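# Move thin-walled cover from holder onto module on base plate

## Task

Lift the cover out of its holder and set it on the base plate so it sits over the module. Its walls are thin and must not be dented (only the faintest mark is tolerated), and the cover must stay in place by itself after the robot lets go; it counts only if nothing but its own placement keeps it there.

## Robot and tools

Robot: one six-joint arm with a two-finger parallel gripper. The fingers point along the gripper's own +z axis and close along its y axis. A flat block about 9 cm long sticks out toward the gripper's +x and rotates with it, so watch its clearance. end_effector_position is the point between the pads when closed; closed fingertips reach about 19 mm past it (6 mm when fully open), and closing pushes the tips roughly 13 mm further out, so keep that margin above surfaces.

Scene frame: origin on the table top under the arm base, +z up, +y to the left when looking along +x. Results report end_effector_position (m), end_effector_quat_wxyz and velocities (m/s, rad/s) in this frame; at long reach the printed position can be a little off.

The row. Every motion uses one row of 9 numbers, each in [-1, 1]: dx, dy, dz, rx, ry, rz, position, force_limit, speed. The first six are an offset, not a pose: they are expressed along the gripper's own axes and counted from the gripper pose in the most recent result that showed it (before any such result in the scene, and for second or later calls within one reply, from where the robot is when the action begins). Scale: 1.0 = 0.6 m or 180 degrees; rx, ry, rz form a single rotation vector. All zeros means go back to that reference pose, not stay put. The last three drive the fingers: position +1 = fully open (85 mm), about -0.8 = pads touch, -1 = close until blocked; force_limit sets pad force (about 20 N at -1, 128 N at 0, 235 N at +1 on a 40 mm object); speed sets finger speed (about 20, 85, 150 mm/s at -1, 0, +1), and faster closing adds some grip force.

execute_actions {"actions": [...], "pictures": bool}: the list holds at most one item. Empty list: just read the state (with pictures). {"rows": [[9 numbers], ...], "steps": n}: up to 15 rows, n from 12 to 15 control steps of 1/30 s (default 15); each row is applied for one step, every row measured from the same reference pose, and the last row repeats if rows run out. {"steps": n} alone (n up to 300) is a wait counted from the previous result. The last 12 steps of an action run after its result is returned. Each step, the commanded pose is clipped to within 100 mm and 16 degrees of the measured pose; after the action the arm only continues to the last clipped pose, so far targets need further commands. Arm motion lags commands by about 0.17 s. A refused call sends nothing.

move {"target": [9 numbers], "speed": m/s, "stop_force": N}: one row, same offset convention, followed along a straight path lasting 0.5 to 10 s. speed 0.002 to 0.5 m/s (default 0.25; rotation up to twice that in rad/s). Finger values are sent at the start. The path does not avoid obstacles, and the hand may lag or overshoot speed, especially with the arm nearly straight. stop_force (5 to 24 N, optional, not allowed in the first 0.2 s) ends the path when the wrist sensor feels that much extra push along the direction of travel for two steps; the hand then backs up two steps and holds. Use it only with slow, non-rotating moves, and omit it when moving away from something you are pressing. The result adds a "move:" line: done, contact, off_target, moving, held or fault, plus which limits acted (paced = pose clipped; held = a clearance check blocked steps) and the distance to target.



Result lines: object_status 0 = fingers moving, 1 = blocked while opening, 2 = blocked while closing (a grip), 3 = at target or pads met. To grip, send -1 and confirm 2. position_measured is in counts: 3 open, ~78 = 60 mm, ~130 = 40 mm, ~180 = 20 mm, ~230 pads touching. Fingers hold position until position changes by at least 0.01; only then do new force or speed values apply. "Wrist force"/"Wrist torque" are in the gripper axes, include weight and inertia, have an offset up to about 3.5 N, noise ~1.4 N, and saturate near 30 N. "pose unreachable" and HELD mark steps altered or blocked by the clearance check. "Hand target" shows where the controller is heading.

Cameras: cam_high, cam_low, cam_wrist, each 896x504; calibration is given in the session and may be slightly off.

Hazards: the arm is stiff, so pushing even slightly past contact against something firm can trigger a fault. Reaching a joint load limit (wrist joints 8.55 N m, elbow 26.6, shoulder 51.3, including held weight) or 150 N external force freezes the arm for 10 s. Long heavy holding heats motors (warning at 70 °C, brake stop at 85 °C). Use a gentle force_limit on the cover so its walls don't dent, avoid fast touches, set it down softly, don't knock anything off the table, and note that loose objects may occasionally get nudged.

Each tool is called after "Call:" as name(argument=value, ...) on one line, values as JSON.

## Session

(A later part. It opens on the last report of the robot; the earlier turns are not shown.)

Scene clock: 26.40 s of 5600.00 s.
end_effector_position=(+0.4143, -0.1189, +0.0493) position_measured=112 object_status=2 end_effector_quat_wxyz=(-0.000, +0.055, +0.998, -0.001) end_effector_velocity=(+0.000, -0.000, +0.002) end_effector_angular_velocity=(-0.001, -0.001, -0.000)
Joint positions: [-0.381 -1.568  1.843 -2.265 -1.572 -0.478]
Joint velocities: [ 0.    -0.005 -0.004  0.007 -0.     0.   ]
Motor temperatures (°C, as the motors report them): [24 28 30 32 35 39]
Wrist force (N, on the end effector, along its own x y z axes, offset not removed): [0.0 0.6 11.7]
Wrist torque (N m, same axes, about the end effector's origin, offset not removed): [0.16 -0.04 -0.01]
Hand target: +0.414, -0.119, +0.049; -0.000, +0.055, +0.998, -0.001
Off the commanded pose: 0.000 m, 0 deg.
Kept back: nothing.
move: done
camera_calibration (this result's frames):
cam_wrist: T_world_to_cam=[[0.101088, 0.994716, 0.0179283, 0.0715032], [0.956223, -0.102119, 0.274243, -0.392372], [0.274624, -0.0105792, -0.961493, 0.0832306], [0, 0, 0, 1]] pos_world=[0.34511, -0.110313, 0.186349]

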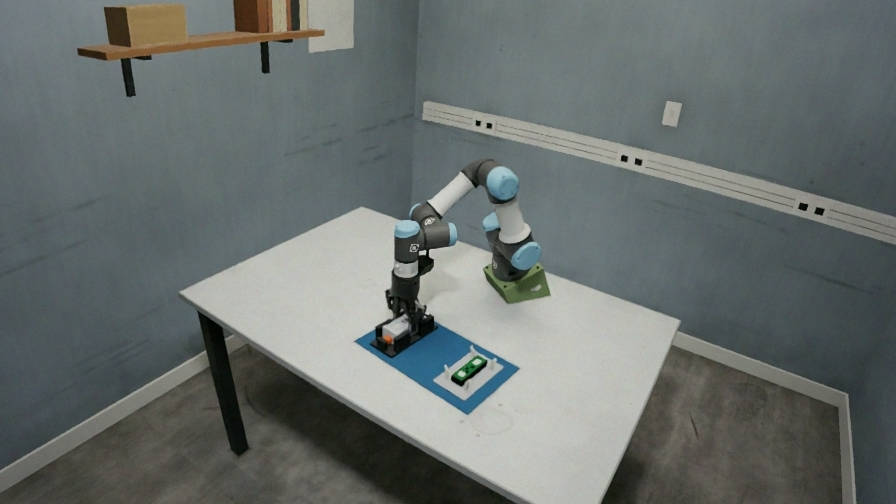

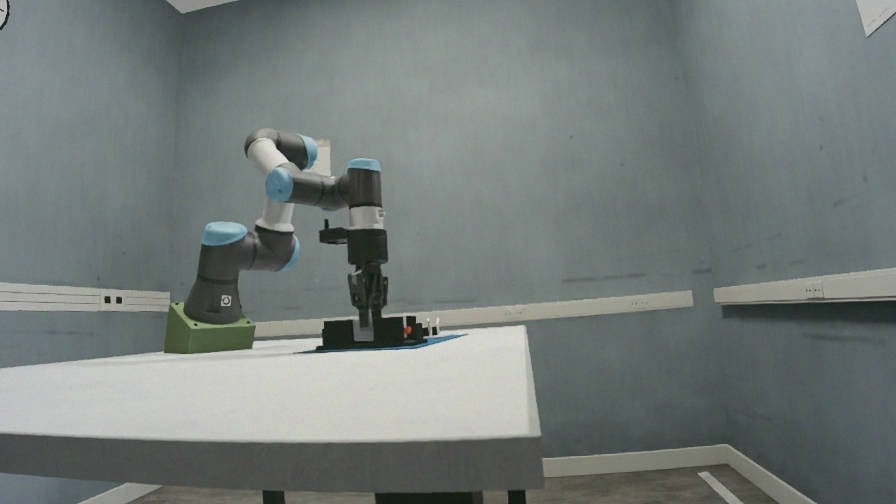

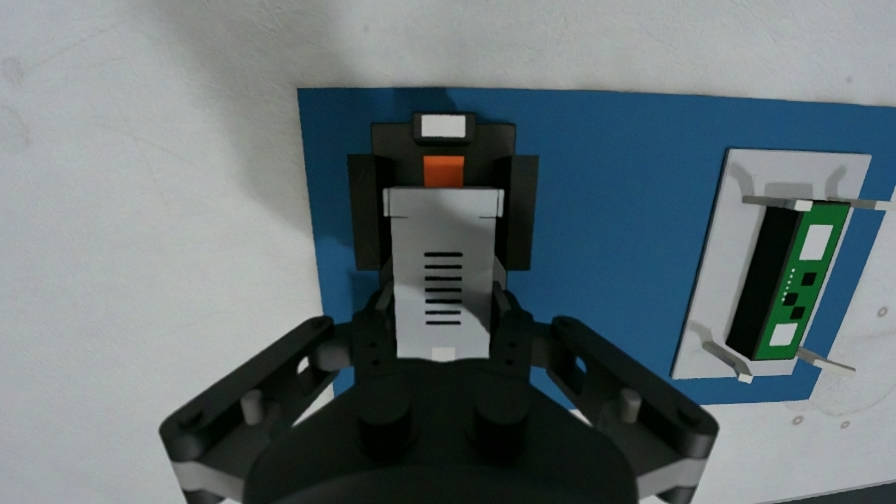

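Marginal. Regrip slightly harder.

Call:
move(target=[0,0,0,0,0,0,0.36,-1,0])

Call:
move(target=[0,0,0.022,0,0,0,0.36,-1,0], speed=0.03)

Call:
move(target=[0,0,0,0,0,0,-1,-0.57,-1])

Call:
move(target=[0,0,-0.012,0,0,0,-1,-0.57,-1], speed=0.006)

Scene clock: 27.53 s of 5600.00 s.
end_effector_position=(+0.4143, -0.1189, +0.0493) position_measured=84 object_status=3 end_effector_quat_wxyz=(-0.000, +0.055, +0.998, -0.001) end_effector_velocity=(-0.000, -0.000, +0.000) end_effector_angular_velocity=(-0.001, +0.000, -0.001)
Joint positions: [-0.381 -1.568  1.843 -2.265 -1.572 -0.478]
Joint velocities: [-0.    -0.001  0.     0.    -0.     0.   ]
Motor temperatures (°C, as the motors report them): [24 28 30 32 35 39]
Wrist force (N, on the end effector, along its own x y z axes, offset not removed): [-2.0 0.5 2.1]
Wrist torque (N m, same axes, about the end effector's origin, offset not removed): [0.18 0.34 -0.01]
Hand target: +0.414, -0.119, +0.049; -0.000, +0.055, +0.998, -0.001
Off the commanded pose: 0.000 m, 0 deg.
Kept back: nothing.
move: done
camera_calibration (this result's frames):
cam_wrist: T_world_to_cam=[[0.101087, 0.994717, 0.0178995, 0.0715095], [0.956209, -0.10211, 0.274295, -0.392384], [0.274674, -0.010612, -0.961479, 0.0832283], [0, 0, 0, 1]] pos_world=[0.345112, -0.110315, 0.186371]

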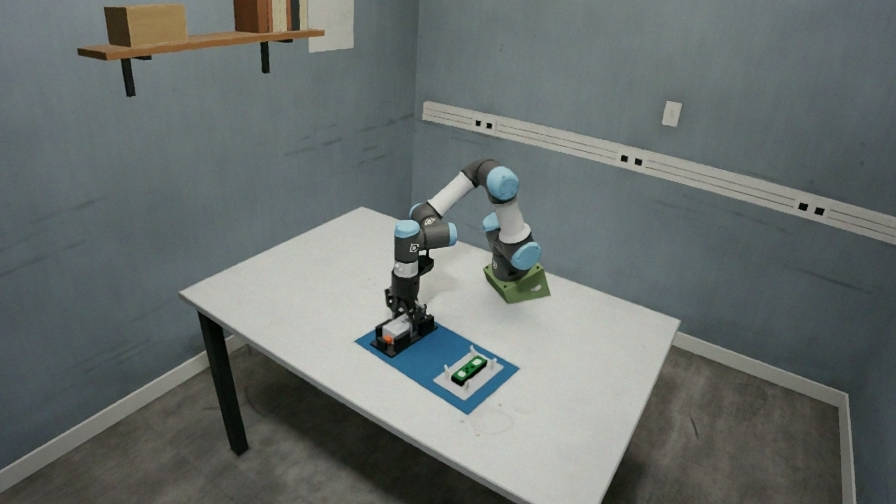

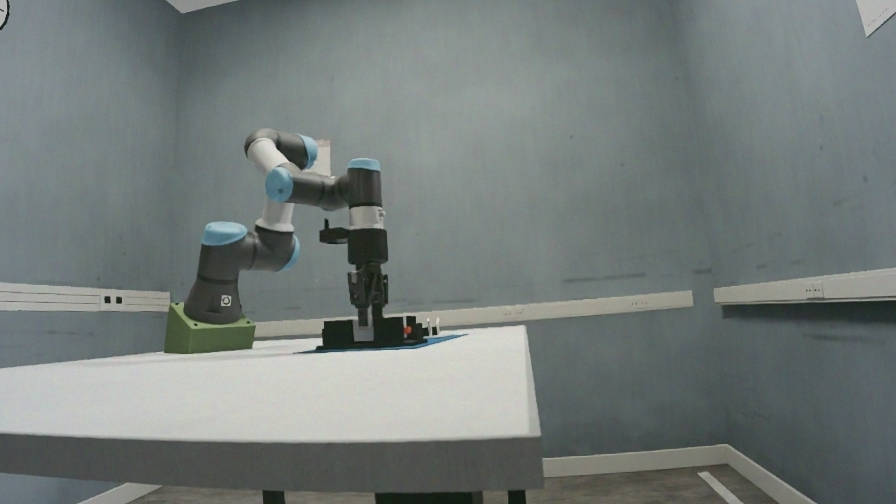

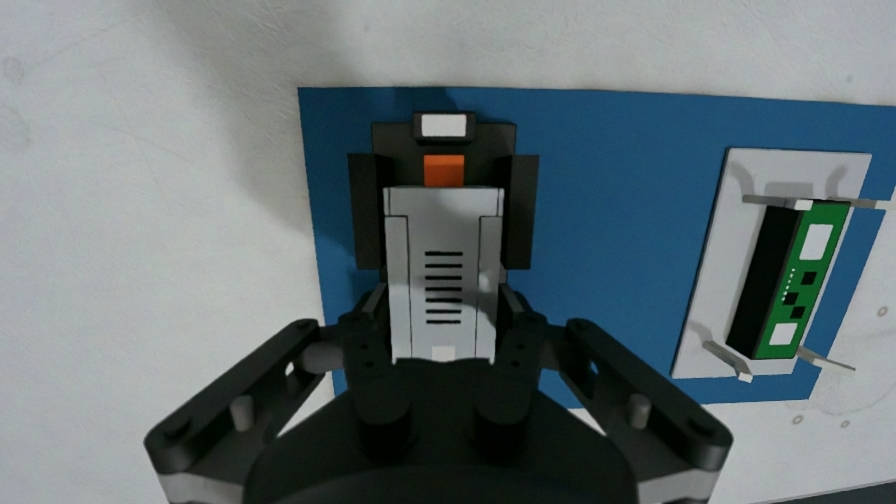

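Scene clock: 28.33 s of 5600.00 s.
end_effector_position=(+0.4143, -0.1189, +0.0363) position_measured=84 object_status=3 end_effector_quat_wxyz=(-0.000, +0.055, +0.998, -0.001) end_effector_velocity=(+0.000, +0.000, -0.002) end_effector_angular_velocity=(+0.000, -0.002, -0.000)
Joint positions: [-0.381 -1.531  1.864 -2.323 -1.572 -0.478]
Joint velocities: [-0.     0.006  0.003 -0.01   0.001  0.   ]
Motor temperatures (°C, as the motors report them): [24 28 30 32 35 39]
Wrist force (N, on the end effector, along its own x y z axes, offset not removed): [-1.7 2.0 0.8]
Wrist torque (N m, same axes, about the end effector's origin, offset not removed): [0.35 0.31 0.03]
Hand target: +0.414, -0.119, +0.036; -0.000, +0.055, +0.998, -0.001
Off the commanded pose: 0.000 m, 0 deg.
Kept back: nothing.
move: done
camera_calibration (this result's frames):
cam_wrist: T_world_to_cam=[[0.10109, 0.994716, 0.0179261, 0.0717468], [0.956223, -0.10212, 0.274244, -0.388823], [0.274626, -0.010582, -0.961493, 0.0707498], [0, 0, 0, 1]] pos_world=[0.345119, -0.110326, 0.173372]

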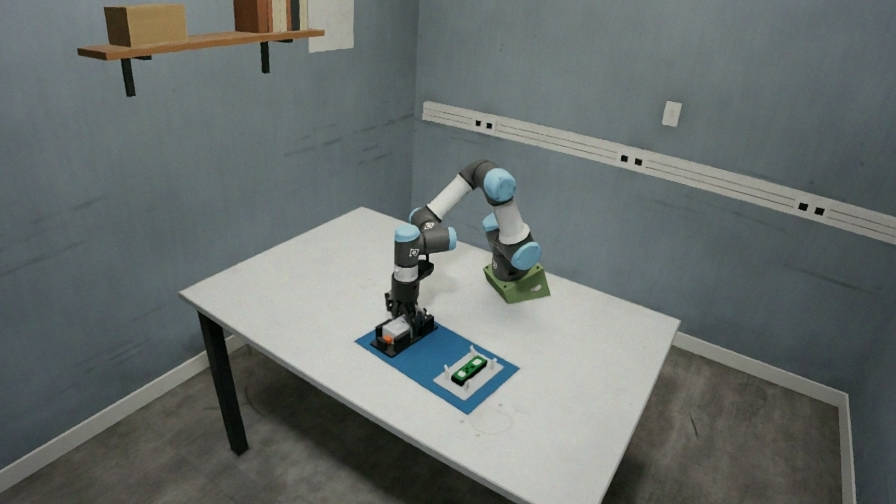

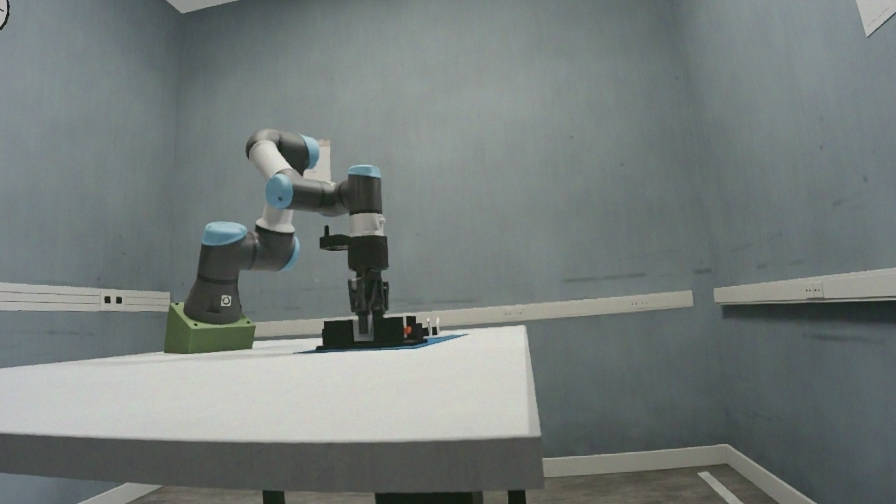

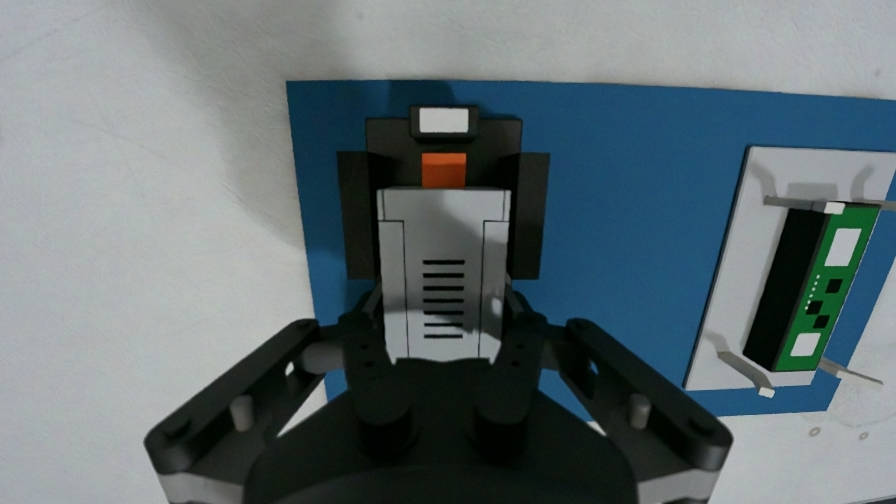

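Scene clock: 29.23 s of 5600.00 s.
end_effector_position=(+0.4143, -0.1189, +0.0363) position_measured=113 object_status=2 end_effector_quat_wxyz=(-0.000, +0.055, +0.998, -0.001) end_effector_velocity=(-0.000, +0.000, -0.000) end_effector_angular_velocity=(+0.001, +0.002, -0.000)
Joint positions: [-0.381 -1.531  1.864 -2.323 -1.572 -0.478]
Joint velocities: [-0.     0.     0.     0.001 -0.     0.   ]
Motor temperatures (°C, as the motors report them): [24 28 30 32 35 39]
Wrist force (N, on the end effector, along its own x y z axes, offset not removed): [1.9 4.3 -10.0]
Wrist torque (N m, same axes, about the end effector's origin, offset not removed): [0.21 0.02 0.04]
Hand target: +0.414, -0.119, +0.036; -0.000, +0.055, +0.998, -0.001
Off the commanded pose: 0.000 m, 0 deg.
Kept back: nothing.
move: done
camera_calibration (this result's frames):
cam_wrist: T_world_to_cam=[[0.101088, 0.994717, 0.0178829, 0.0717598], [0.956188, -0.102105, 0.274369, -0.388855], [0.274746, -0.0106359, -0.961458, 0.0707236], [0, 0, 0, 1]] pos_world=[0.345134, -0.110332, 0.173404]

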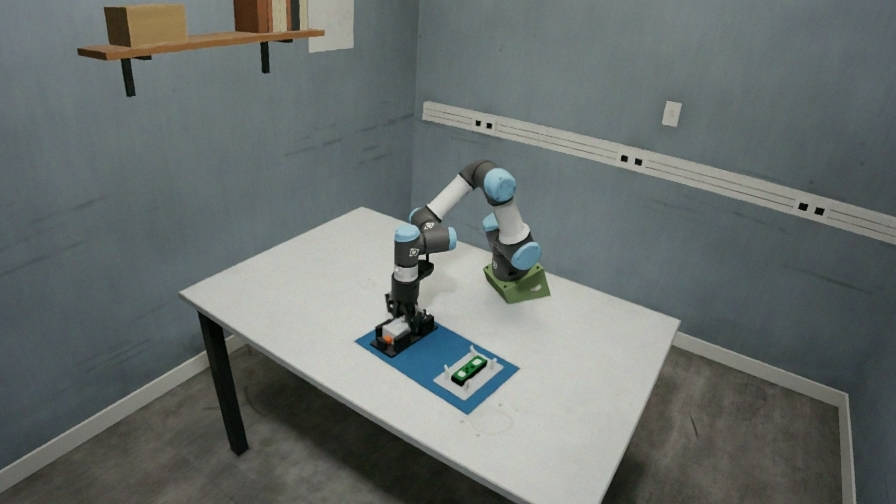

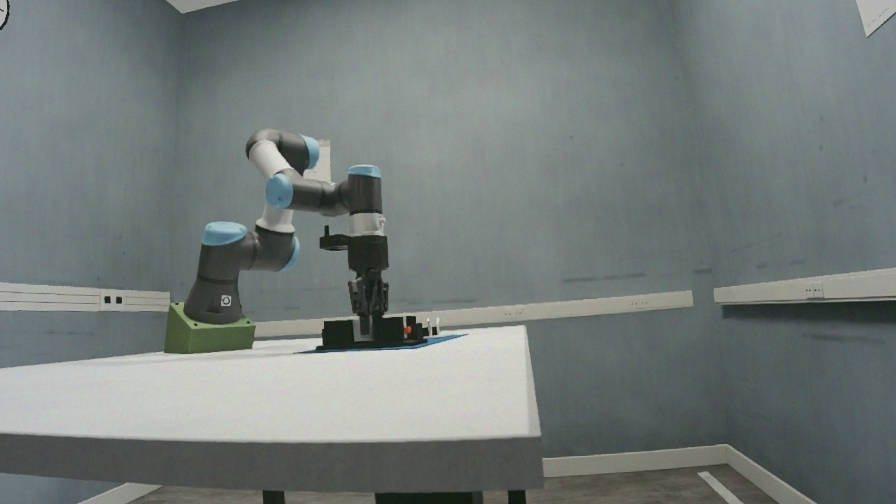

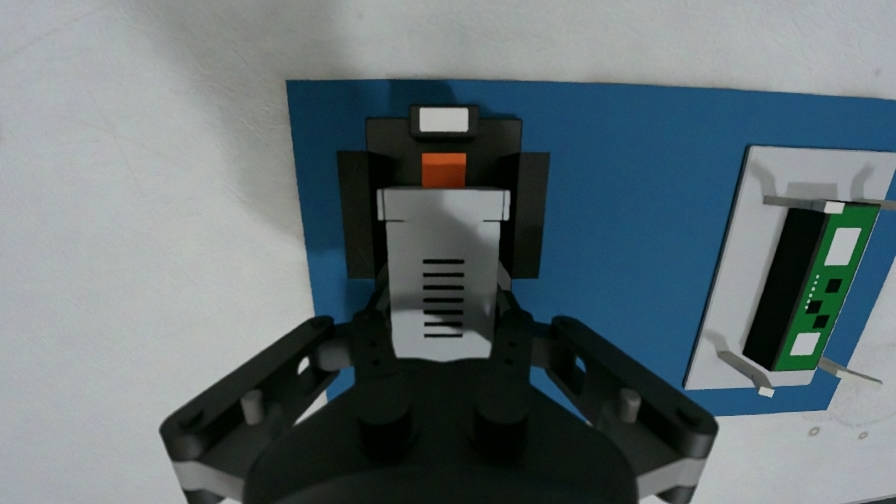

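Scene clock: 30.67 s of 5600.00 s.
end_effector_position=(+0.4143, -0.1190, +0.0434) position_measured=113 object_status=2 end_effector_quat_wxyz=(-0.000, +0.055, +0.998, -0.001) end_effector_velocity=(-0.000, +0.000, +0.001) end_effector_angular_velocity=(+0.000, +0.001, +0.000)
Joint positions: [-0.381 -1.552  1.853 -2.292 -1.572 -0.478]
Joint velocities: [ 0.    -0.003 -0.002  0.006 -0.     0.   ]
Motor temperatures (°C, as the motors report them): [24 28 30 32 35 39]
Wrist force (N, on the end effector, along its own x y z axes, offset not removed): [-1.6 -1.6 16.1]
Wrist torque (N m, same axes, about the end effector's origin, offset not removed): [-0.18 0.29 -0.06]
Hand target: +0.414, -0.119, +0.044; -0.000, +0.055, +0.998, -0.001
Off the commanded pose: 0.000 m, 0 deg.
Kept back: nothing.
move: done
camera_calibration (this result's frames):
cam_wrist: T_world_to_cam=[[0.101115, 0.994714, 0.0178624, 0.0716281], [0.956183, -0.102125, 0.274382, -0.39079], [0.274756, -0.0106643, -0.961455, 0.0775268], [0, 0, 0, 1]] pos_world=[0.345123, -0.110332, 0.180485]

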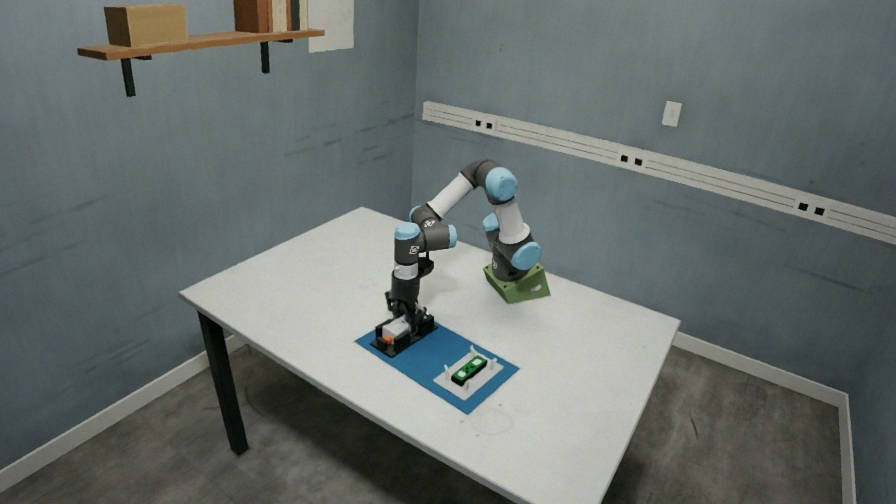

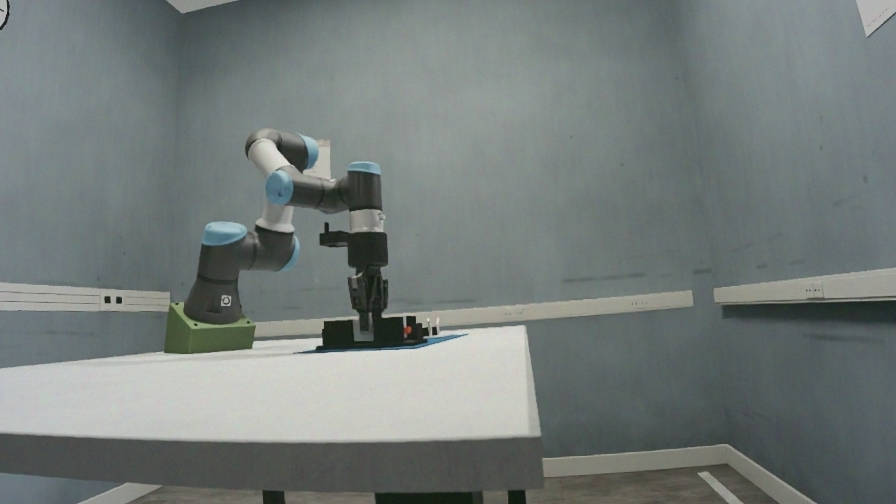

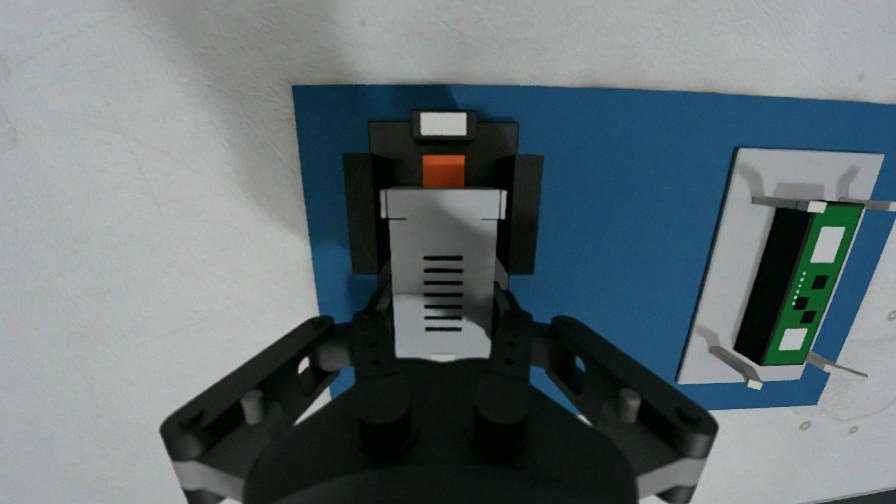

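Call:
move(target=[0,0,0,0,0,0,-0.98,-0.51,-1])

Call:
move(target=[0,0,-0.005,0,0,0,-0.98,-0.51,-1], speed=0.003)

Call:
zoom_image(camera="cam_high", region=[360, 295, 450, 365])

Scene clock: 31.83 s of 5600.00 s.
end_effector_position=(+0.4144, -0.1190, +0.0435) position_measured=115 object_status=2 end_effector_quat_wxyz=(+0.000, +0.055, +0.998, -0.001) end_effector_velocity=(-0.000, -0.000, -0.000) end_effector_angular_velocity=(-0.001, +0.001, -0.001)
Joint positions: [-0.381 -1.552  1.853 -2.292 -1.572 -0.478]
Joint velocities: [-0.    -0.     0.    -0.    -0.001  0.001]
Motor temperatures (°C, as the motors report them): [24 28 30 32 35 39]
Wrist force (N, on the end effector, along its own x y z axes, offset not removed): [1.0 2.9 7.1]
Wrist torque (N m, same axes, about the end effector's origin, offset not removed): [0.46 0.16 -0.11]
Hand target: +0.414, -0.119, +0.043; -0.000, +0.055, +0.998, -0.001
Off the commanded pose: 0.000 m, 0 deg.
Kept back: nothing.
move: done
camera_calibration (this result's frames):
cam_wrist: T_world_to_cam=[[0.101079, 0.994719, 0.0178014, 0.0716462], [0.956148, -0.102072, 0.274524, -0.390822], [0.274891, -0.0107278, -0.961416, 0.0775058], [0, 0, 0, 1]] pos_world=[0.345136, -0.110328, 0.18053]

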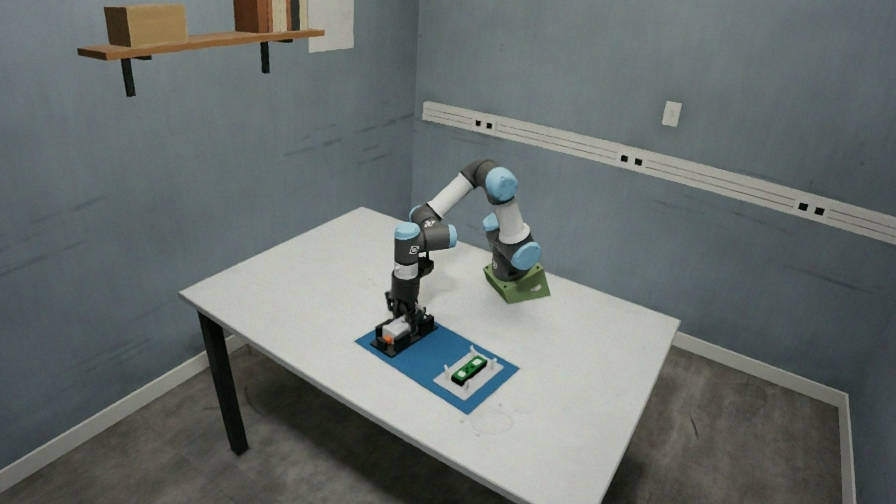

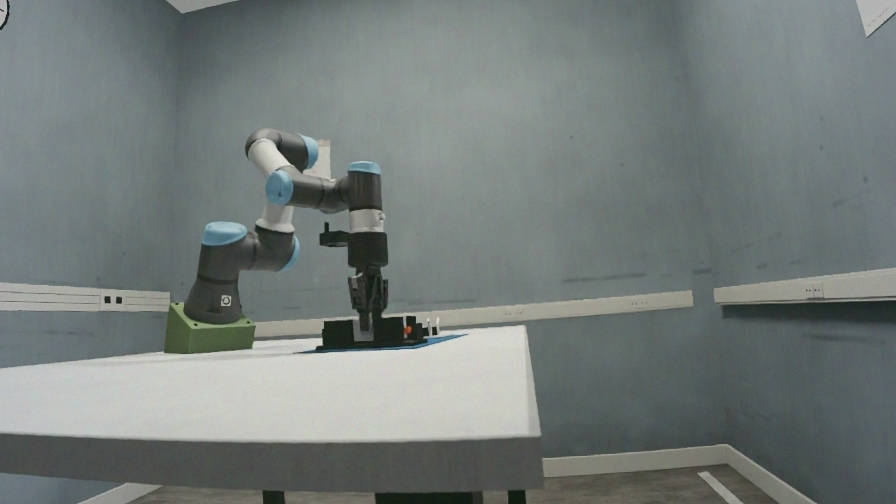

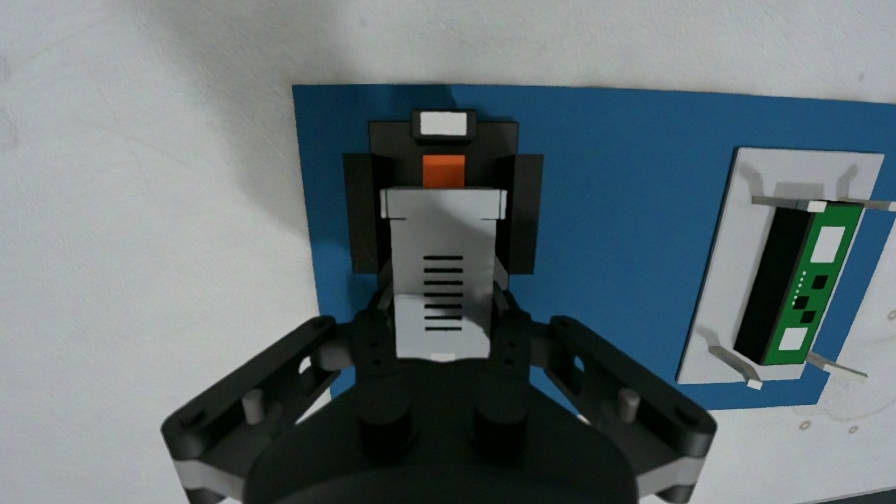

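Scene clock: 33.07 s of 5600.00 s.
end_effector_position=(+0.4143, -0.1190, +0.0464) position_measured=115 object_status=2 end_effector_quat_wxyz=(+0.000, +0.055, +0.998, -0.001) end_effector_velocity=(-0.000, +0.000, +0.001) end_effector_angular_velocity=(+0.001, -0.000, +0.001)
Joint positions: [-0.381 -1.56   1.848 -2.278 -1.572 -0.478]
Joint velocities: [-0.    -0.002 -0.001  0.003  0.001 -0.001]
Motor temperatures (°C, as the motors report them): [24 28 30 32 35 39]
Wrist force (N, on the end effector, along its own x y z axes, offset not removed): [0.1 0.8 16.1]
Wrist torque (N m, same axes, about the end effector's origin, offset not removed): [0.22 0.00 0.04]
Hand target: +0.414, -0.119, +0.046; +0.000, +0.055, +0.998, -0.001
Off the commanded pose: 0.000 m, 0 deg.
Kept back: nothing.
move: done
camera_calibration (this result's frames):
cam_wrist: T_world_to_cam=[[0.101079, 0.994719, 0.0177991, 0.0715903], [0.956146, -0.102072, 0.274528, -0.391625], [0.274895, -0.0107304, -0.961414, 0.0803318], [0, 0, 0, 1]] pos_world=[0.345131, -0.110324, 0.18347]

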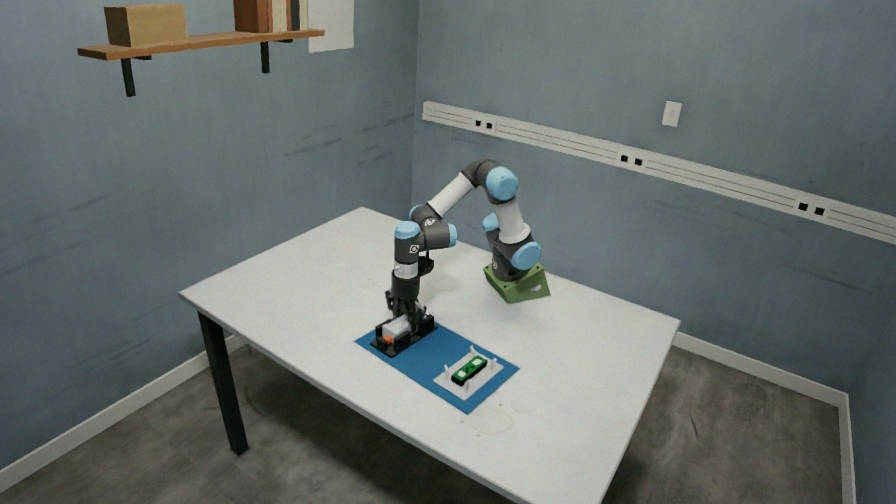

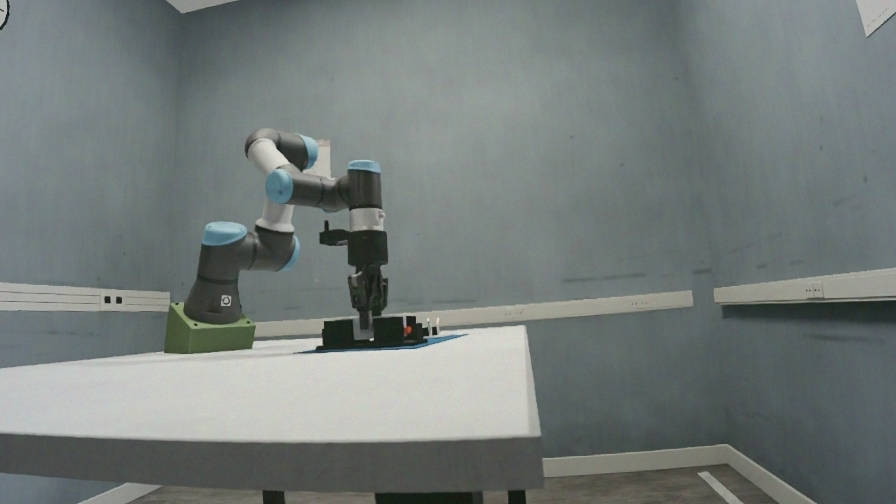

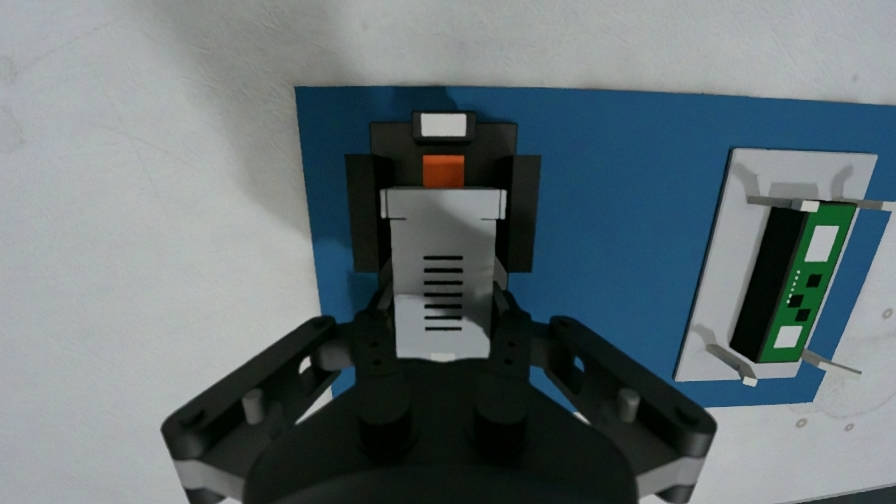

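Region (360, 295, 450, 365) of cam_high's 896x504 image, scaled by 5.600, with more detail than that image has.

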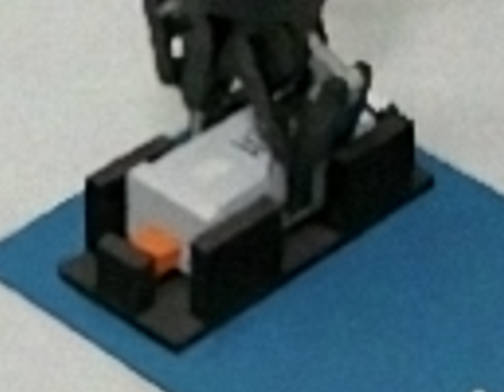

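Holds; slow pulling seems to matter.

Call:
move(target=[0,0,-0.02,0,0,0,-0.98,-0.51,-1], speed=0.004)

Scene clock: 36.63 s of 5600.00 s.
end_effector_position=(+0.4143, -0.1189, +0.0583) position_measured=115 object_status=2 end_effector_quat_wxyz=(+0.000, +0.055, +0.998, -0.001) end_effector_velocity=(+0.001, -0.001, +0.002) end_effector_angular_velocity=(-0.004, -0.003, -0.000)
Joint positions: [-0.381 -1.592  1.827 -2.225 -1.572 -0.478]
Joint velocities: [-0.    -0.005 -0.003  0.003 -0.001  0.   ]
Motor temperatures (°C, as the motors report them): [24 28 30 32 35 39]
Wrist force (N, on the end effector, along its own x y z axes, offset not removed): [2.4 1.5 14.0]
Wrist torque (N m, same axes, about the end effector's origin, offset not removed): [0.19 -0.36 0.16]
Hand target: +0.414, -0.119, +0.058; +0.000, +0.055, +0.998, -0.001
Off the commanded pose: 0.000 m, 0 deg.
Kept back: nothing.
move: done
camera_calibration (this result's frames):
cam_wrist: T_world_to_cam=[[0.101078, 0.994719, 0.0177908, 0.0713666], [0.956142, -0.102069, 0.274543, -0.394883], [0.274909, -0.0107398, -0.96141, 0.0917892], [0, 0, 0, 1]] pos_world=[0.345117, -0.110309, 0.19539]

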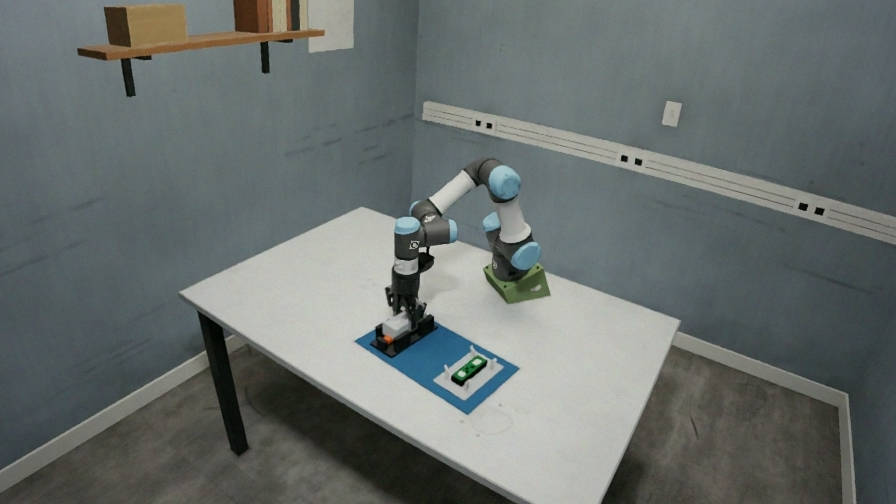

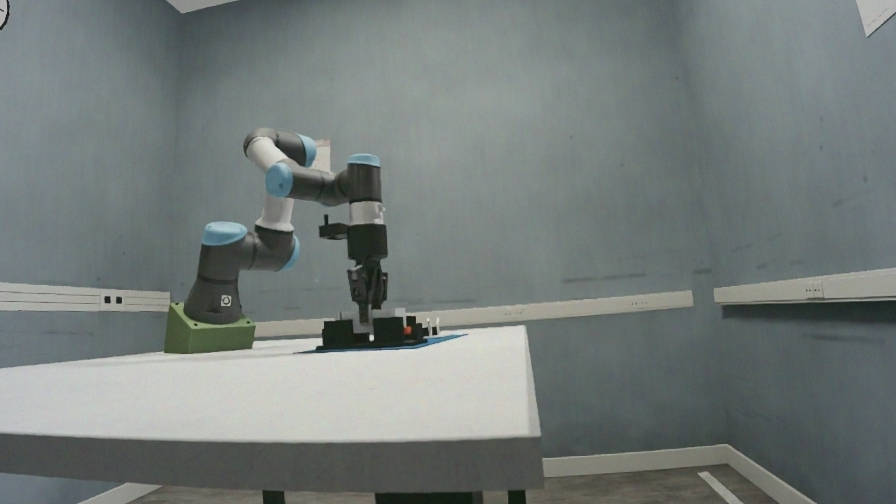

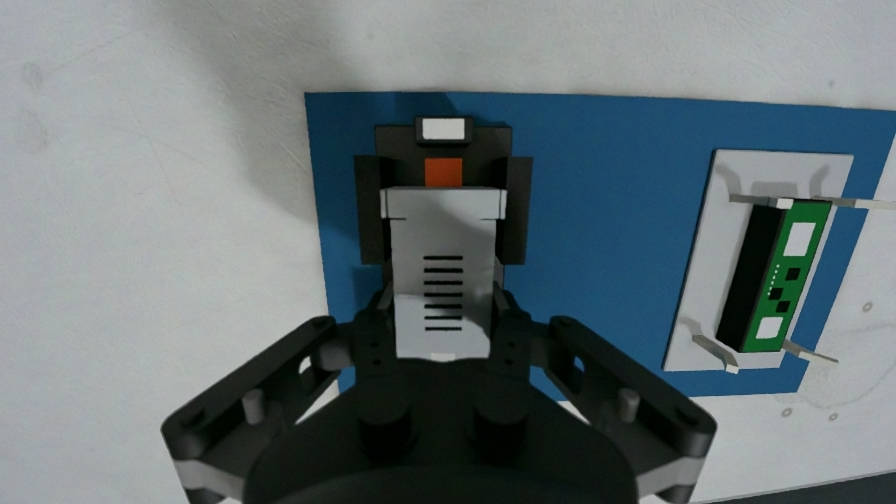

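Call:
move(target=[0,0,-0.022,0,0,0,-0.98,-0.51,-1], speed=0.005)

Call:
move(target=[0,0,-0.045,0,0,0,-0.98,-0.51,-1], speed=0.05)

Scene clock: 40.20 s of 5600.00 s.
end_effector_position=(+0.4143, -0.1189, +0.0714) position_measured=115 object_status=2 end_effector_quat_wxyz=(+0.000, +0.055, +0.998, -0.001) end_effector_velocity=(+0.000, +0.000, +0.001) end_effector_angular_velocity=(-0.000, -0.001, +0.000)
Joint positions: [-0.381 -1.624  1.801 -2.167 -1.572 -0.478]
Joint velocities: [-0.    -0.004 -0.001  0.004  0.    -0.   ]
Motor temperatures (°C, as the motors report them): [24 28 30 32 35 39]
Wrist force (N, on the end effector, along its own x y z axes, offset not removed): [-0.7 2.2 2.2]
Wrist torque (N m, same axes, about the end effector's origin, offset not removed): [0.41 0.10 0.00]
Hand target: +0.414, -0.119, +0.072; +0.000, +0.055, +0.998, -0.001
Off the commanded pose: 0.000 m, 0 deg.
Kept back: nothing.
move: done
camera_calibration (this result's frames):
cam_wrist: T_world_to_cam=[[0.101072, 0.99472, 0.0177853, 0.07112], [0.956139, -0.10206, 0.274559, -0.398463], [0.274925, -0.0107449, -0.961406, 0.104381], [0, 0, 0, 1]] pos_world=[0.345101, -0.11029, 0.208489]

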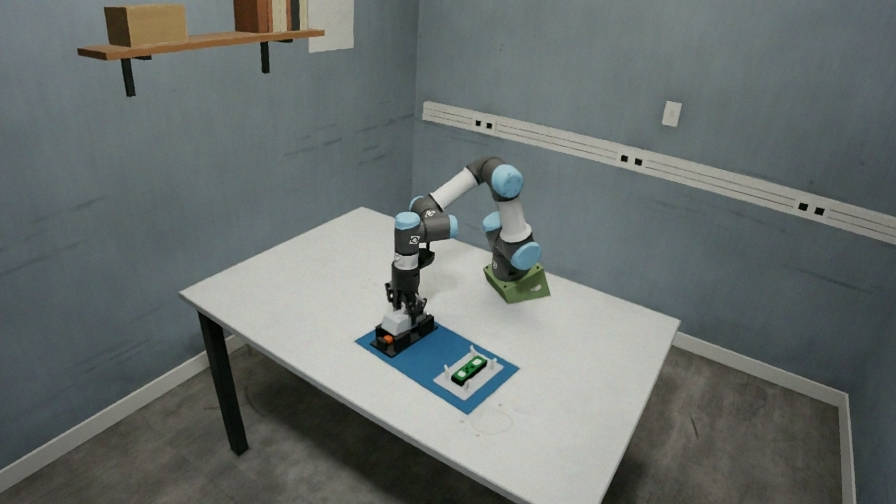

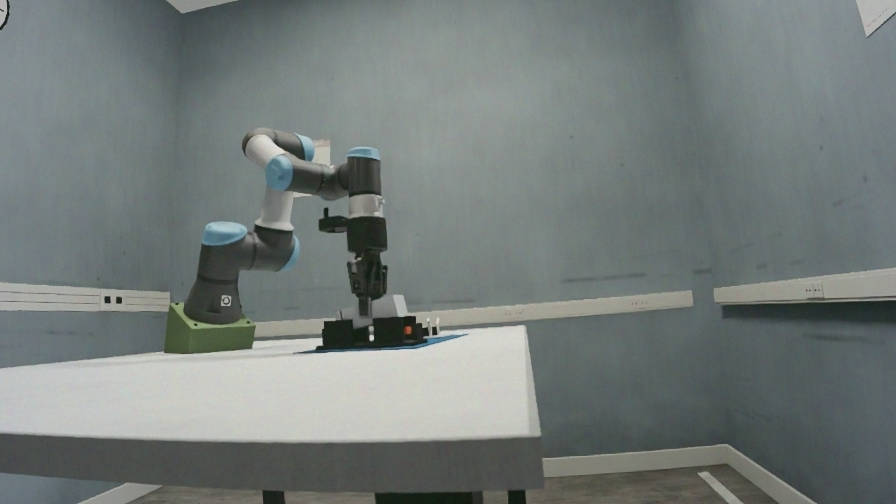

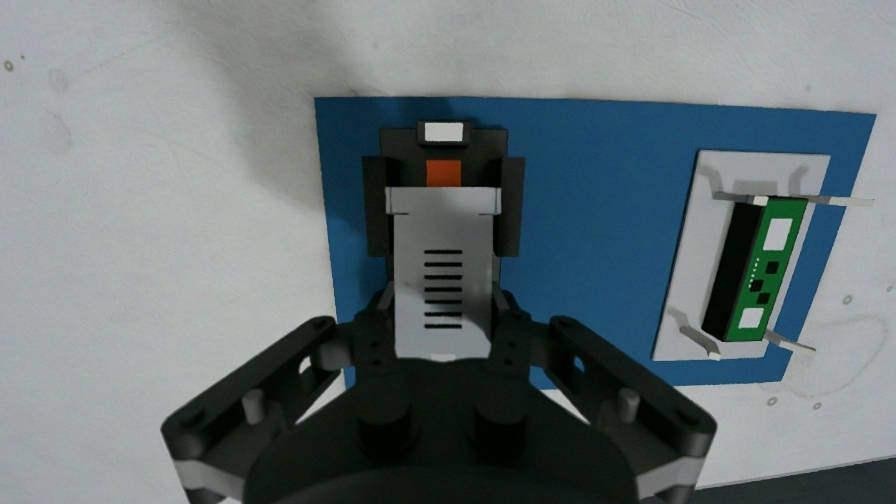

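Scene clock: 41.13 s of 5600.00 s.
end_effector_position=(+0.4143, -0.1189, +0.0983) position_measured=115 object_status=2 end_effector_quat_wxyz=(+0.000, +0.055, +0.998, -0.001) end_effector_velocity=(-0.000, -0.001, +0.002) end_effector_angular_velocity=(-0.001, +0.002, -0.001)
Joint positions: [-0.381 -1.682  1.737 -2.046 -1.572 -0.478]
Joint velocities: [-0.001 -0.002 -0.006  0.009 -0.001  0.   ]
Motor temperatures (°C, as the motors report them): [24 28 30 32 35 39]
Wrist force (N, on the end effector, along its own x y z axes, offset not removed): [-1.7 2.0 2.8]
Wrist torque (N m, same axes, about the end effector's origin, offset not removed): [0.50 0.33 -0.06]
Hand target: +0.414, -0.119, +0.098; +0.000, +0.055, +0.998, -0.001
Off the commanded pose: 0.000 m, 0 deg.
Kept back: nothing.
move: done
camera_calibration (this result's frames):
cam_wrist: T_world_to_cam=[[0.10112, 0.994716, 0.0177242, 0.0705666], [0.956115, -0.102089, 0.274631, -0.405798], [0.274989, -0.0108243, -0.961386, 0.130142], [0, 0, 0, 1]] pos_world=[0.345066, -0.110213, 0.235311]

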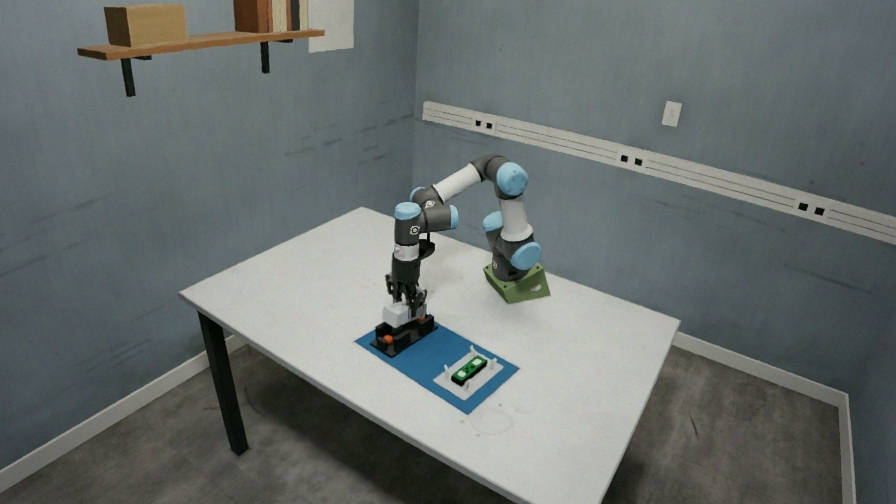

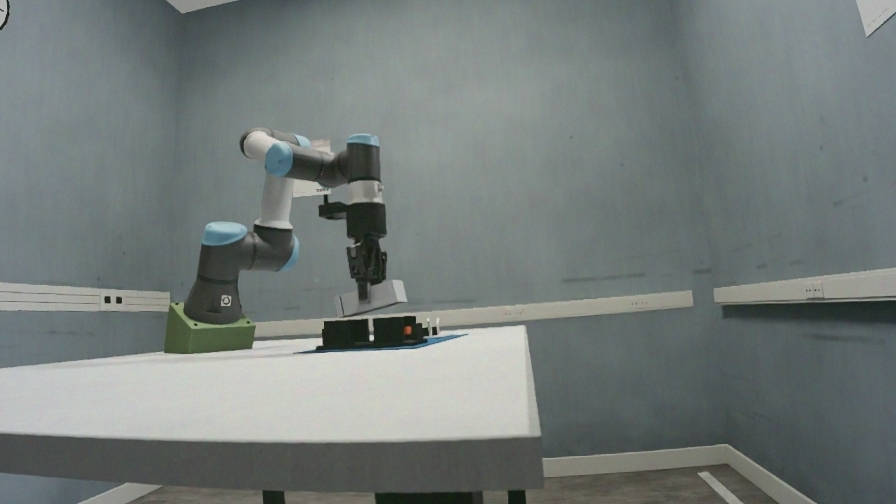

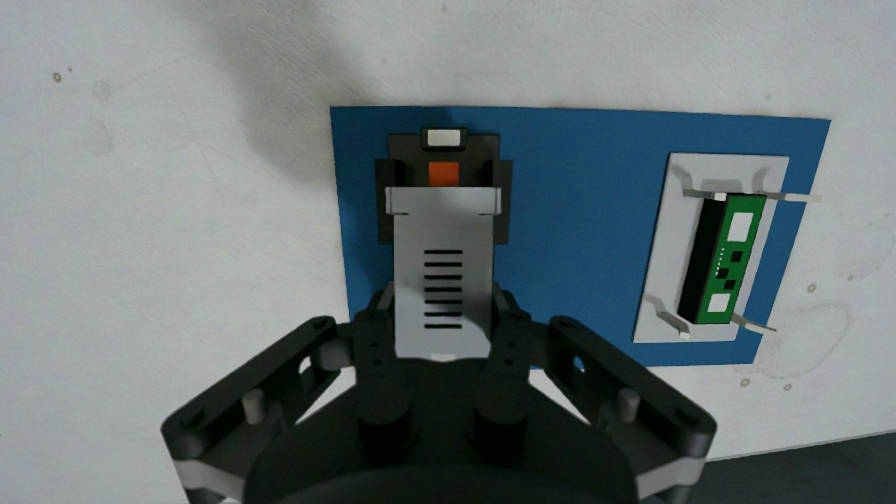

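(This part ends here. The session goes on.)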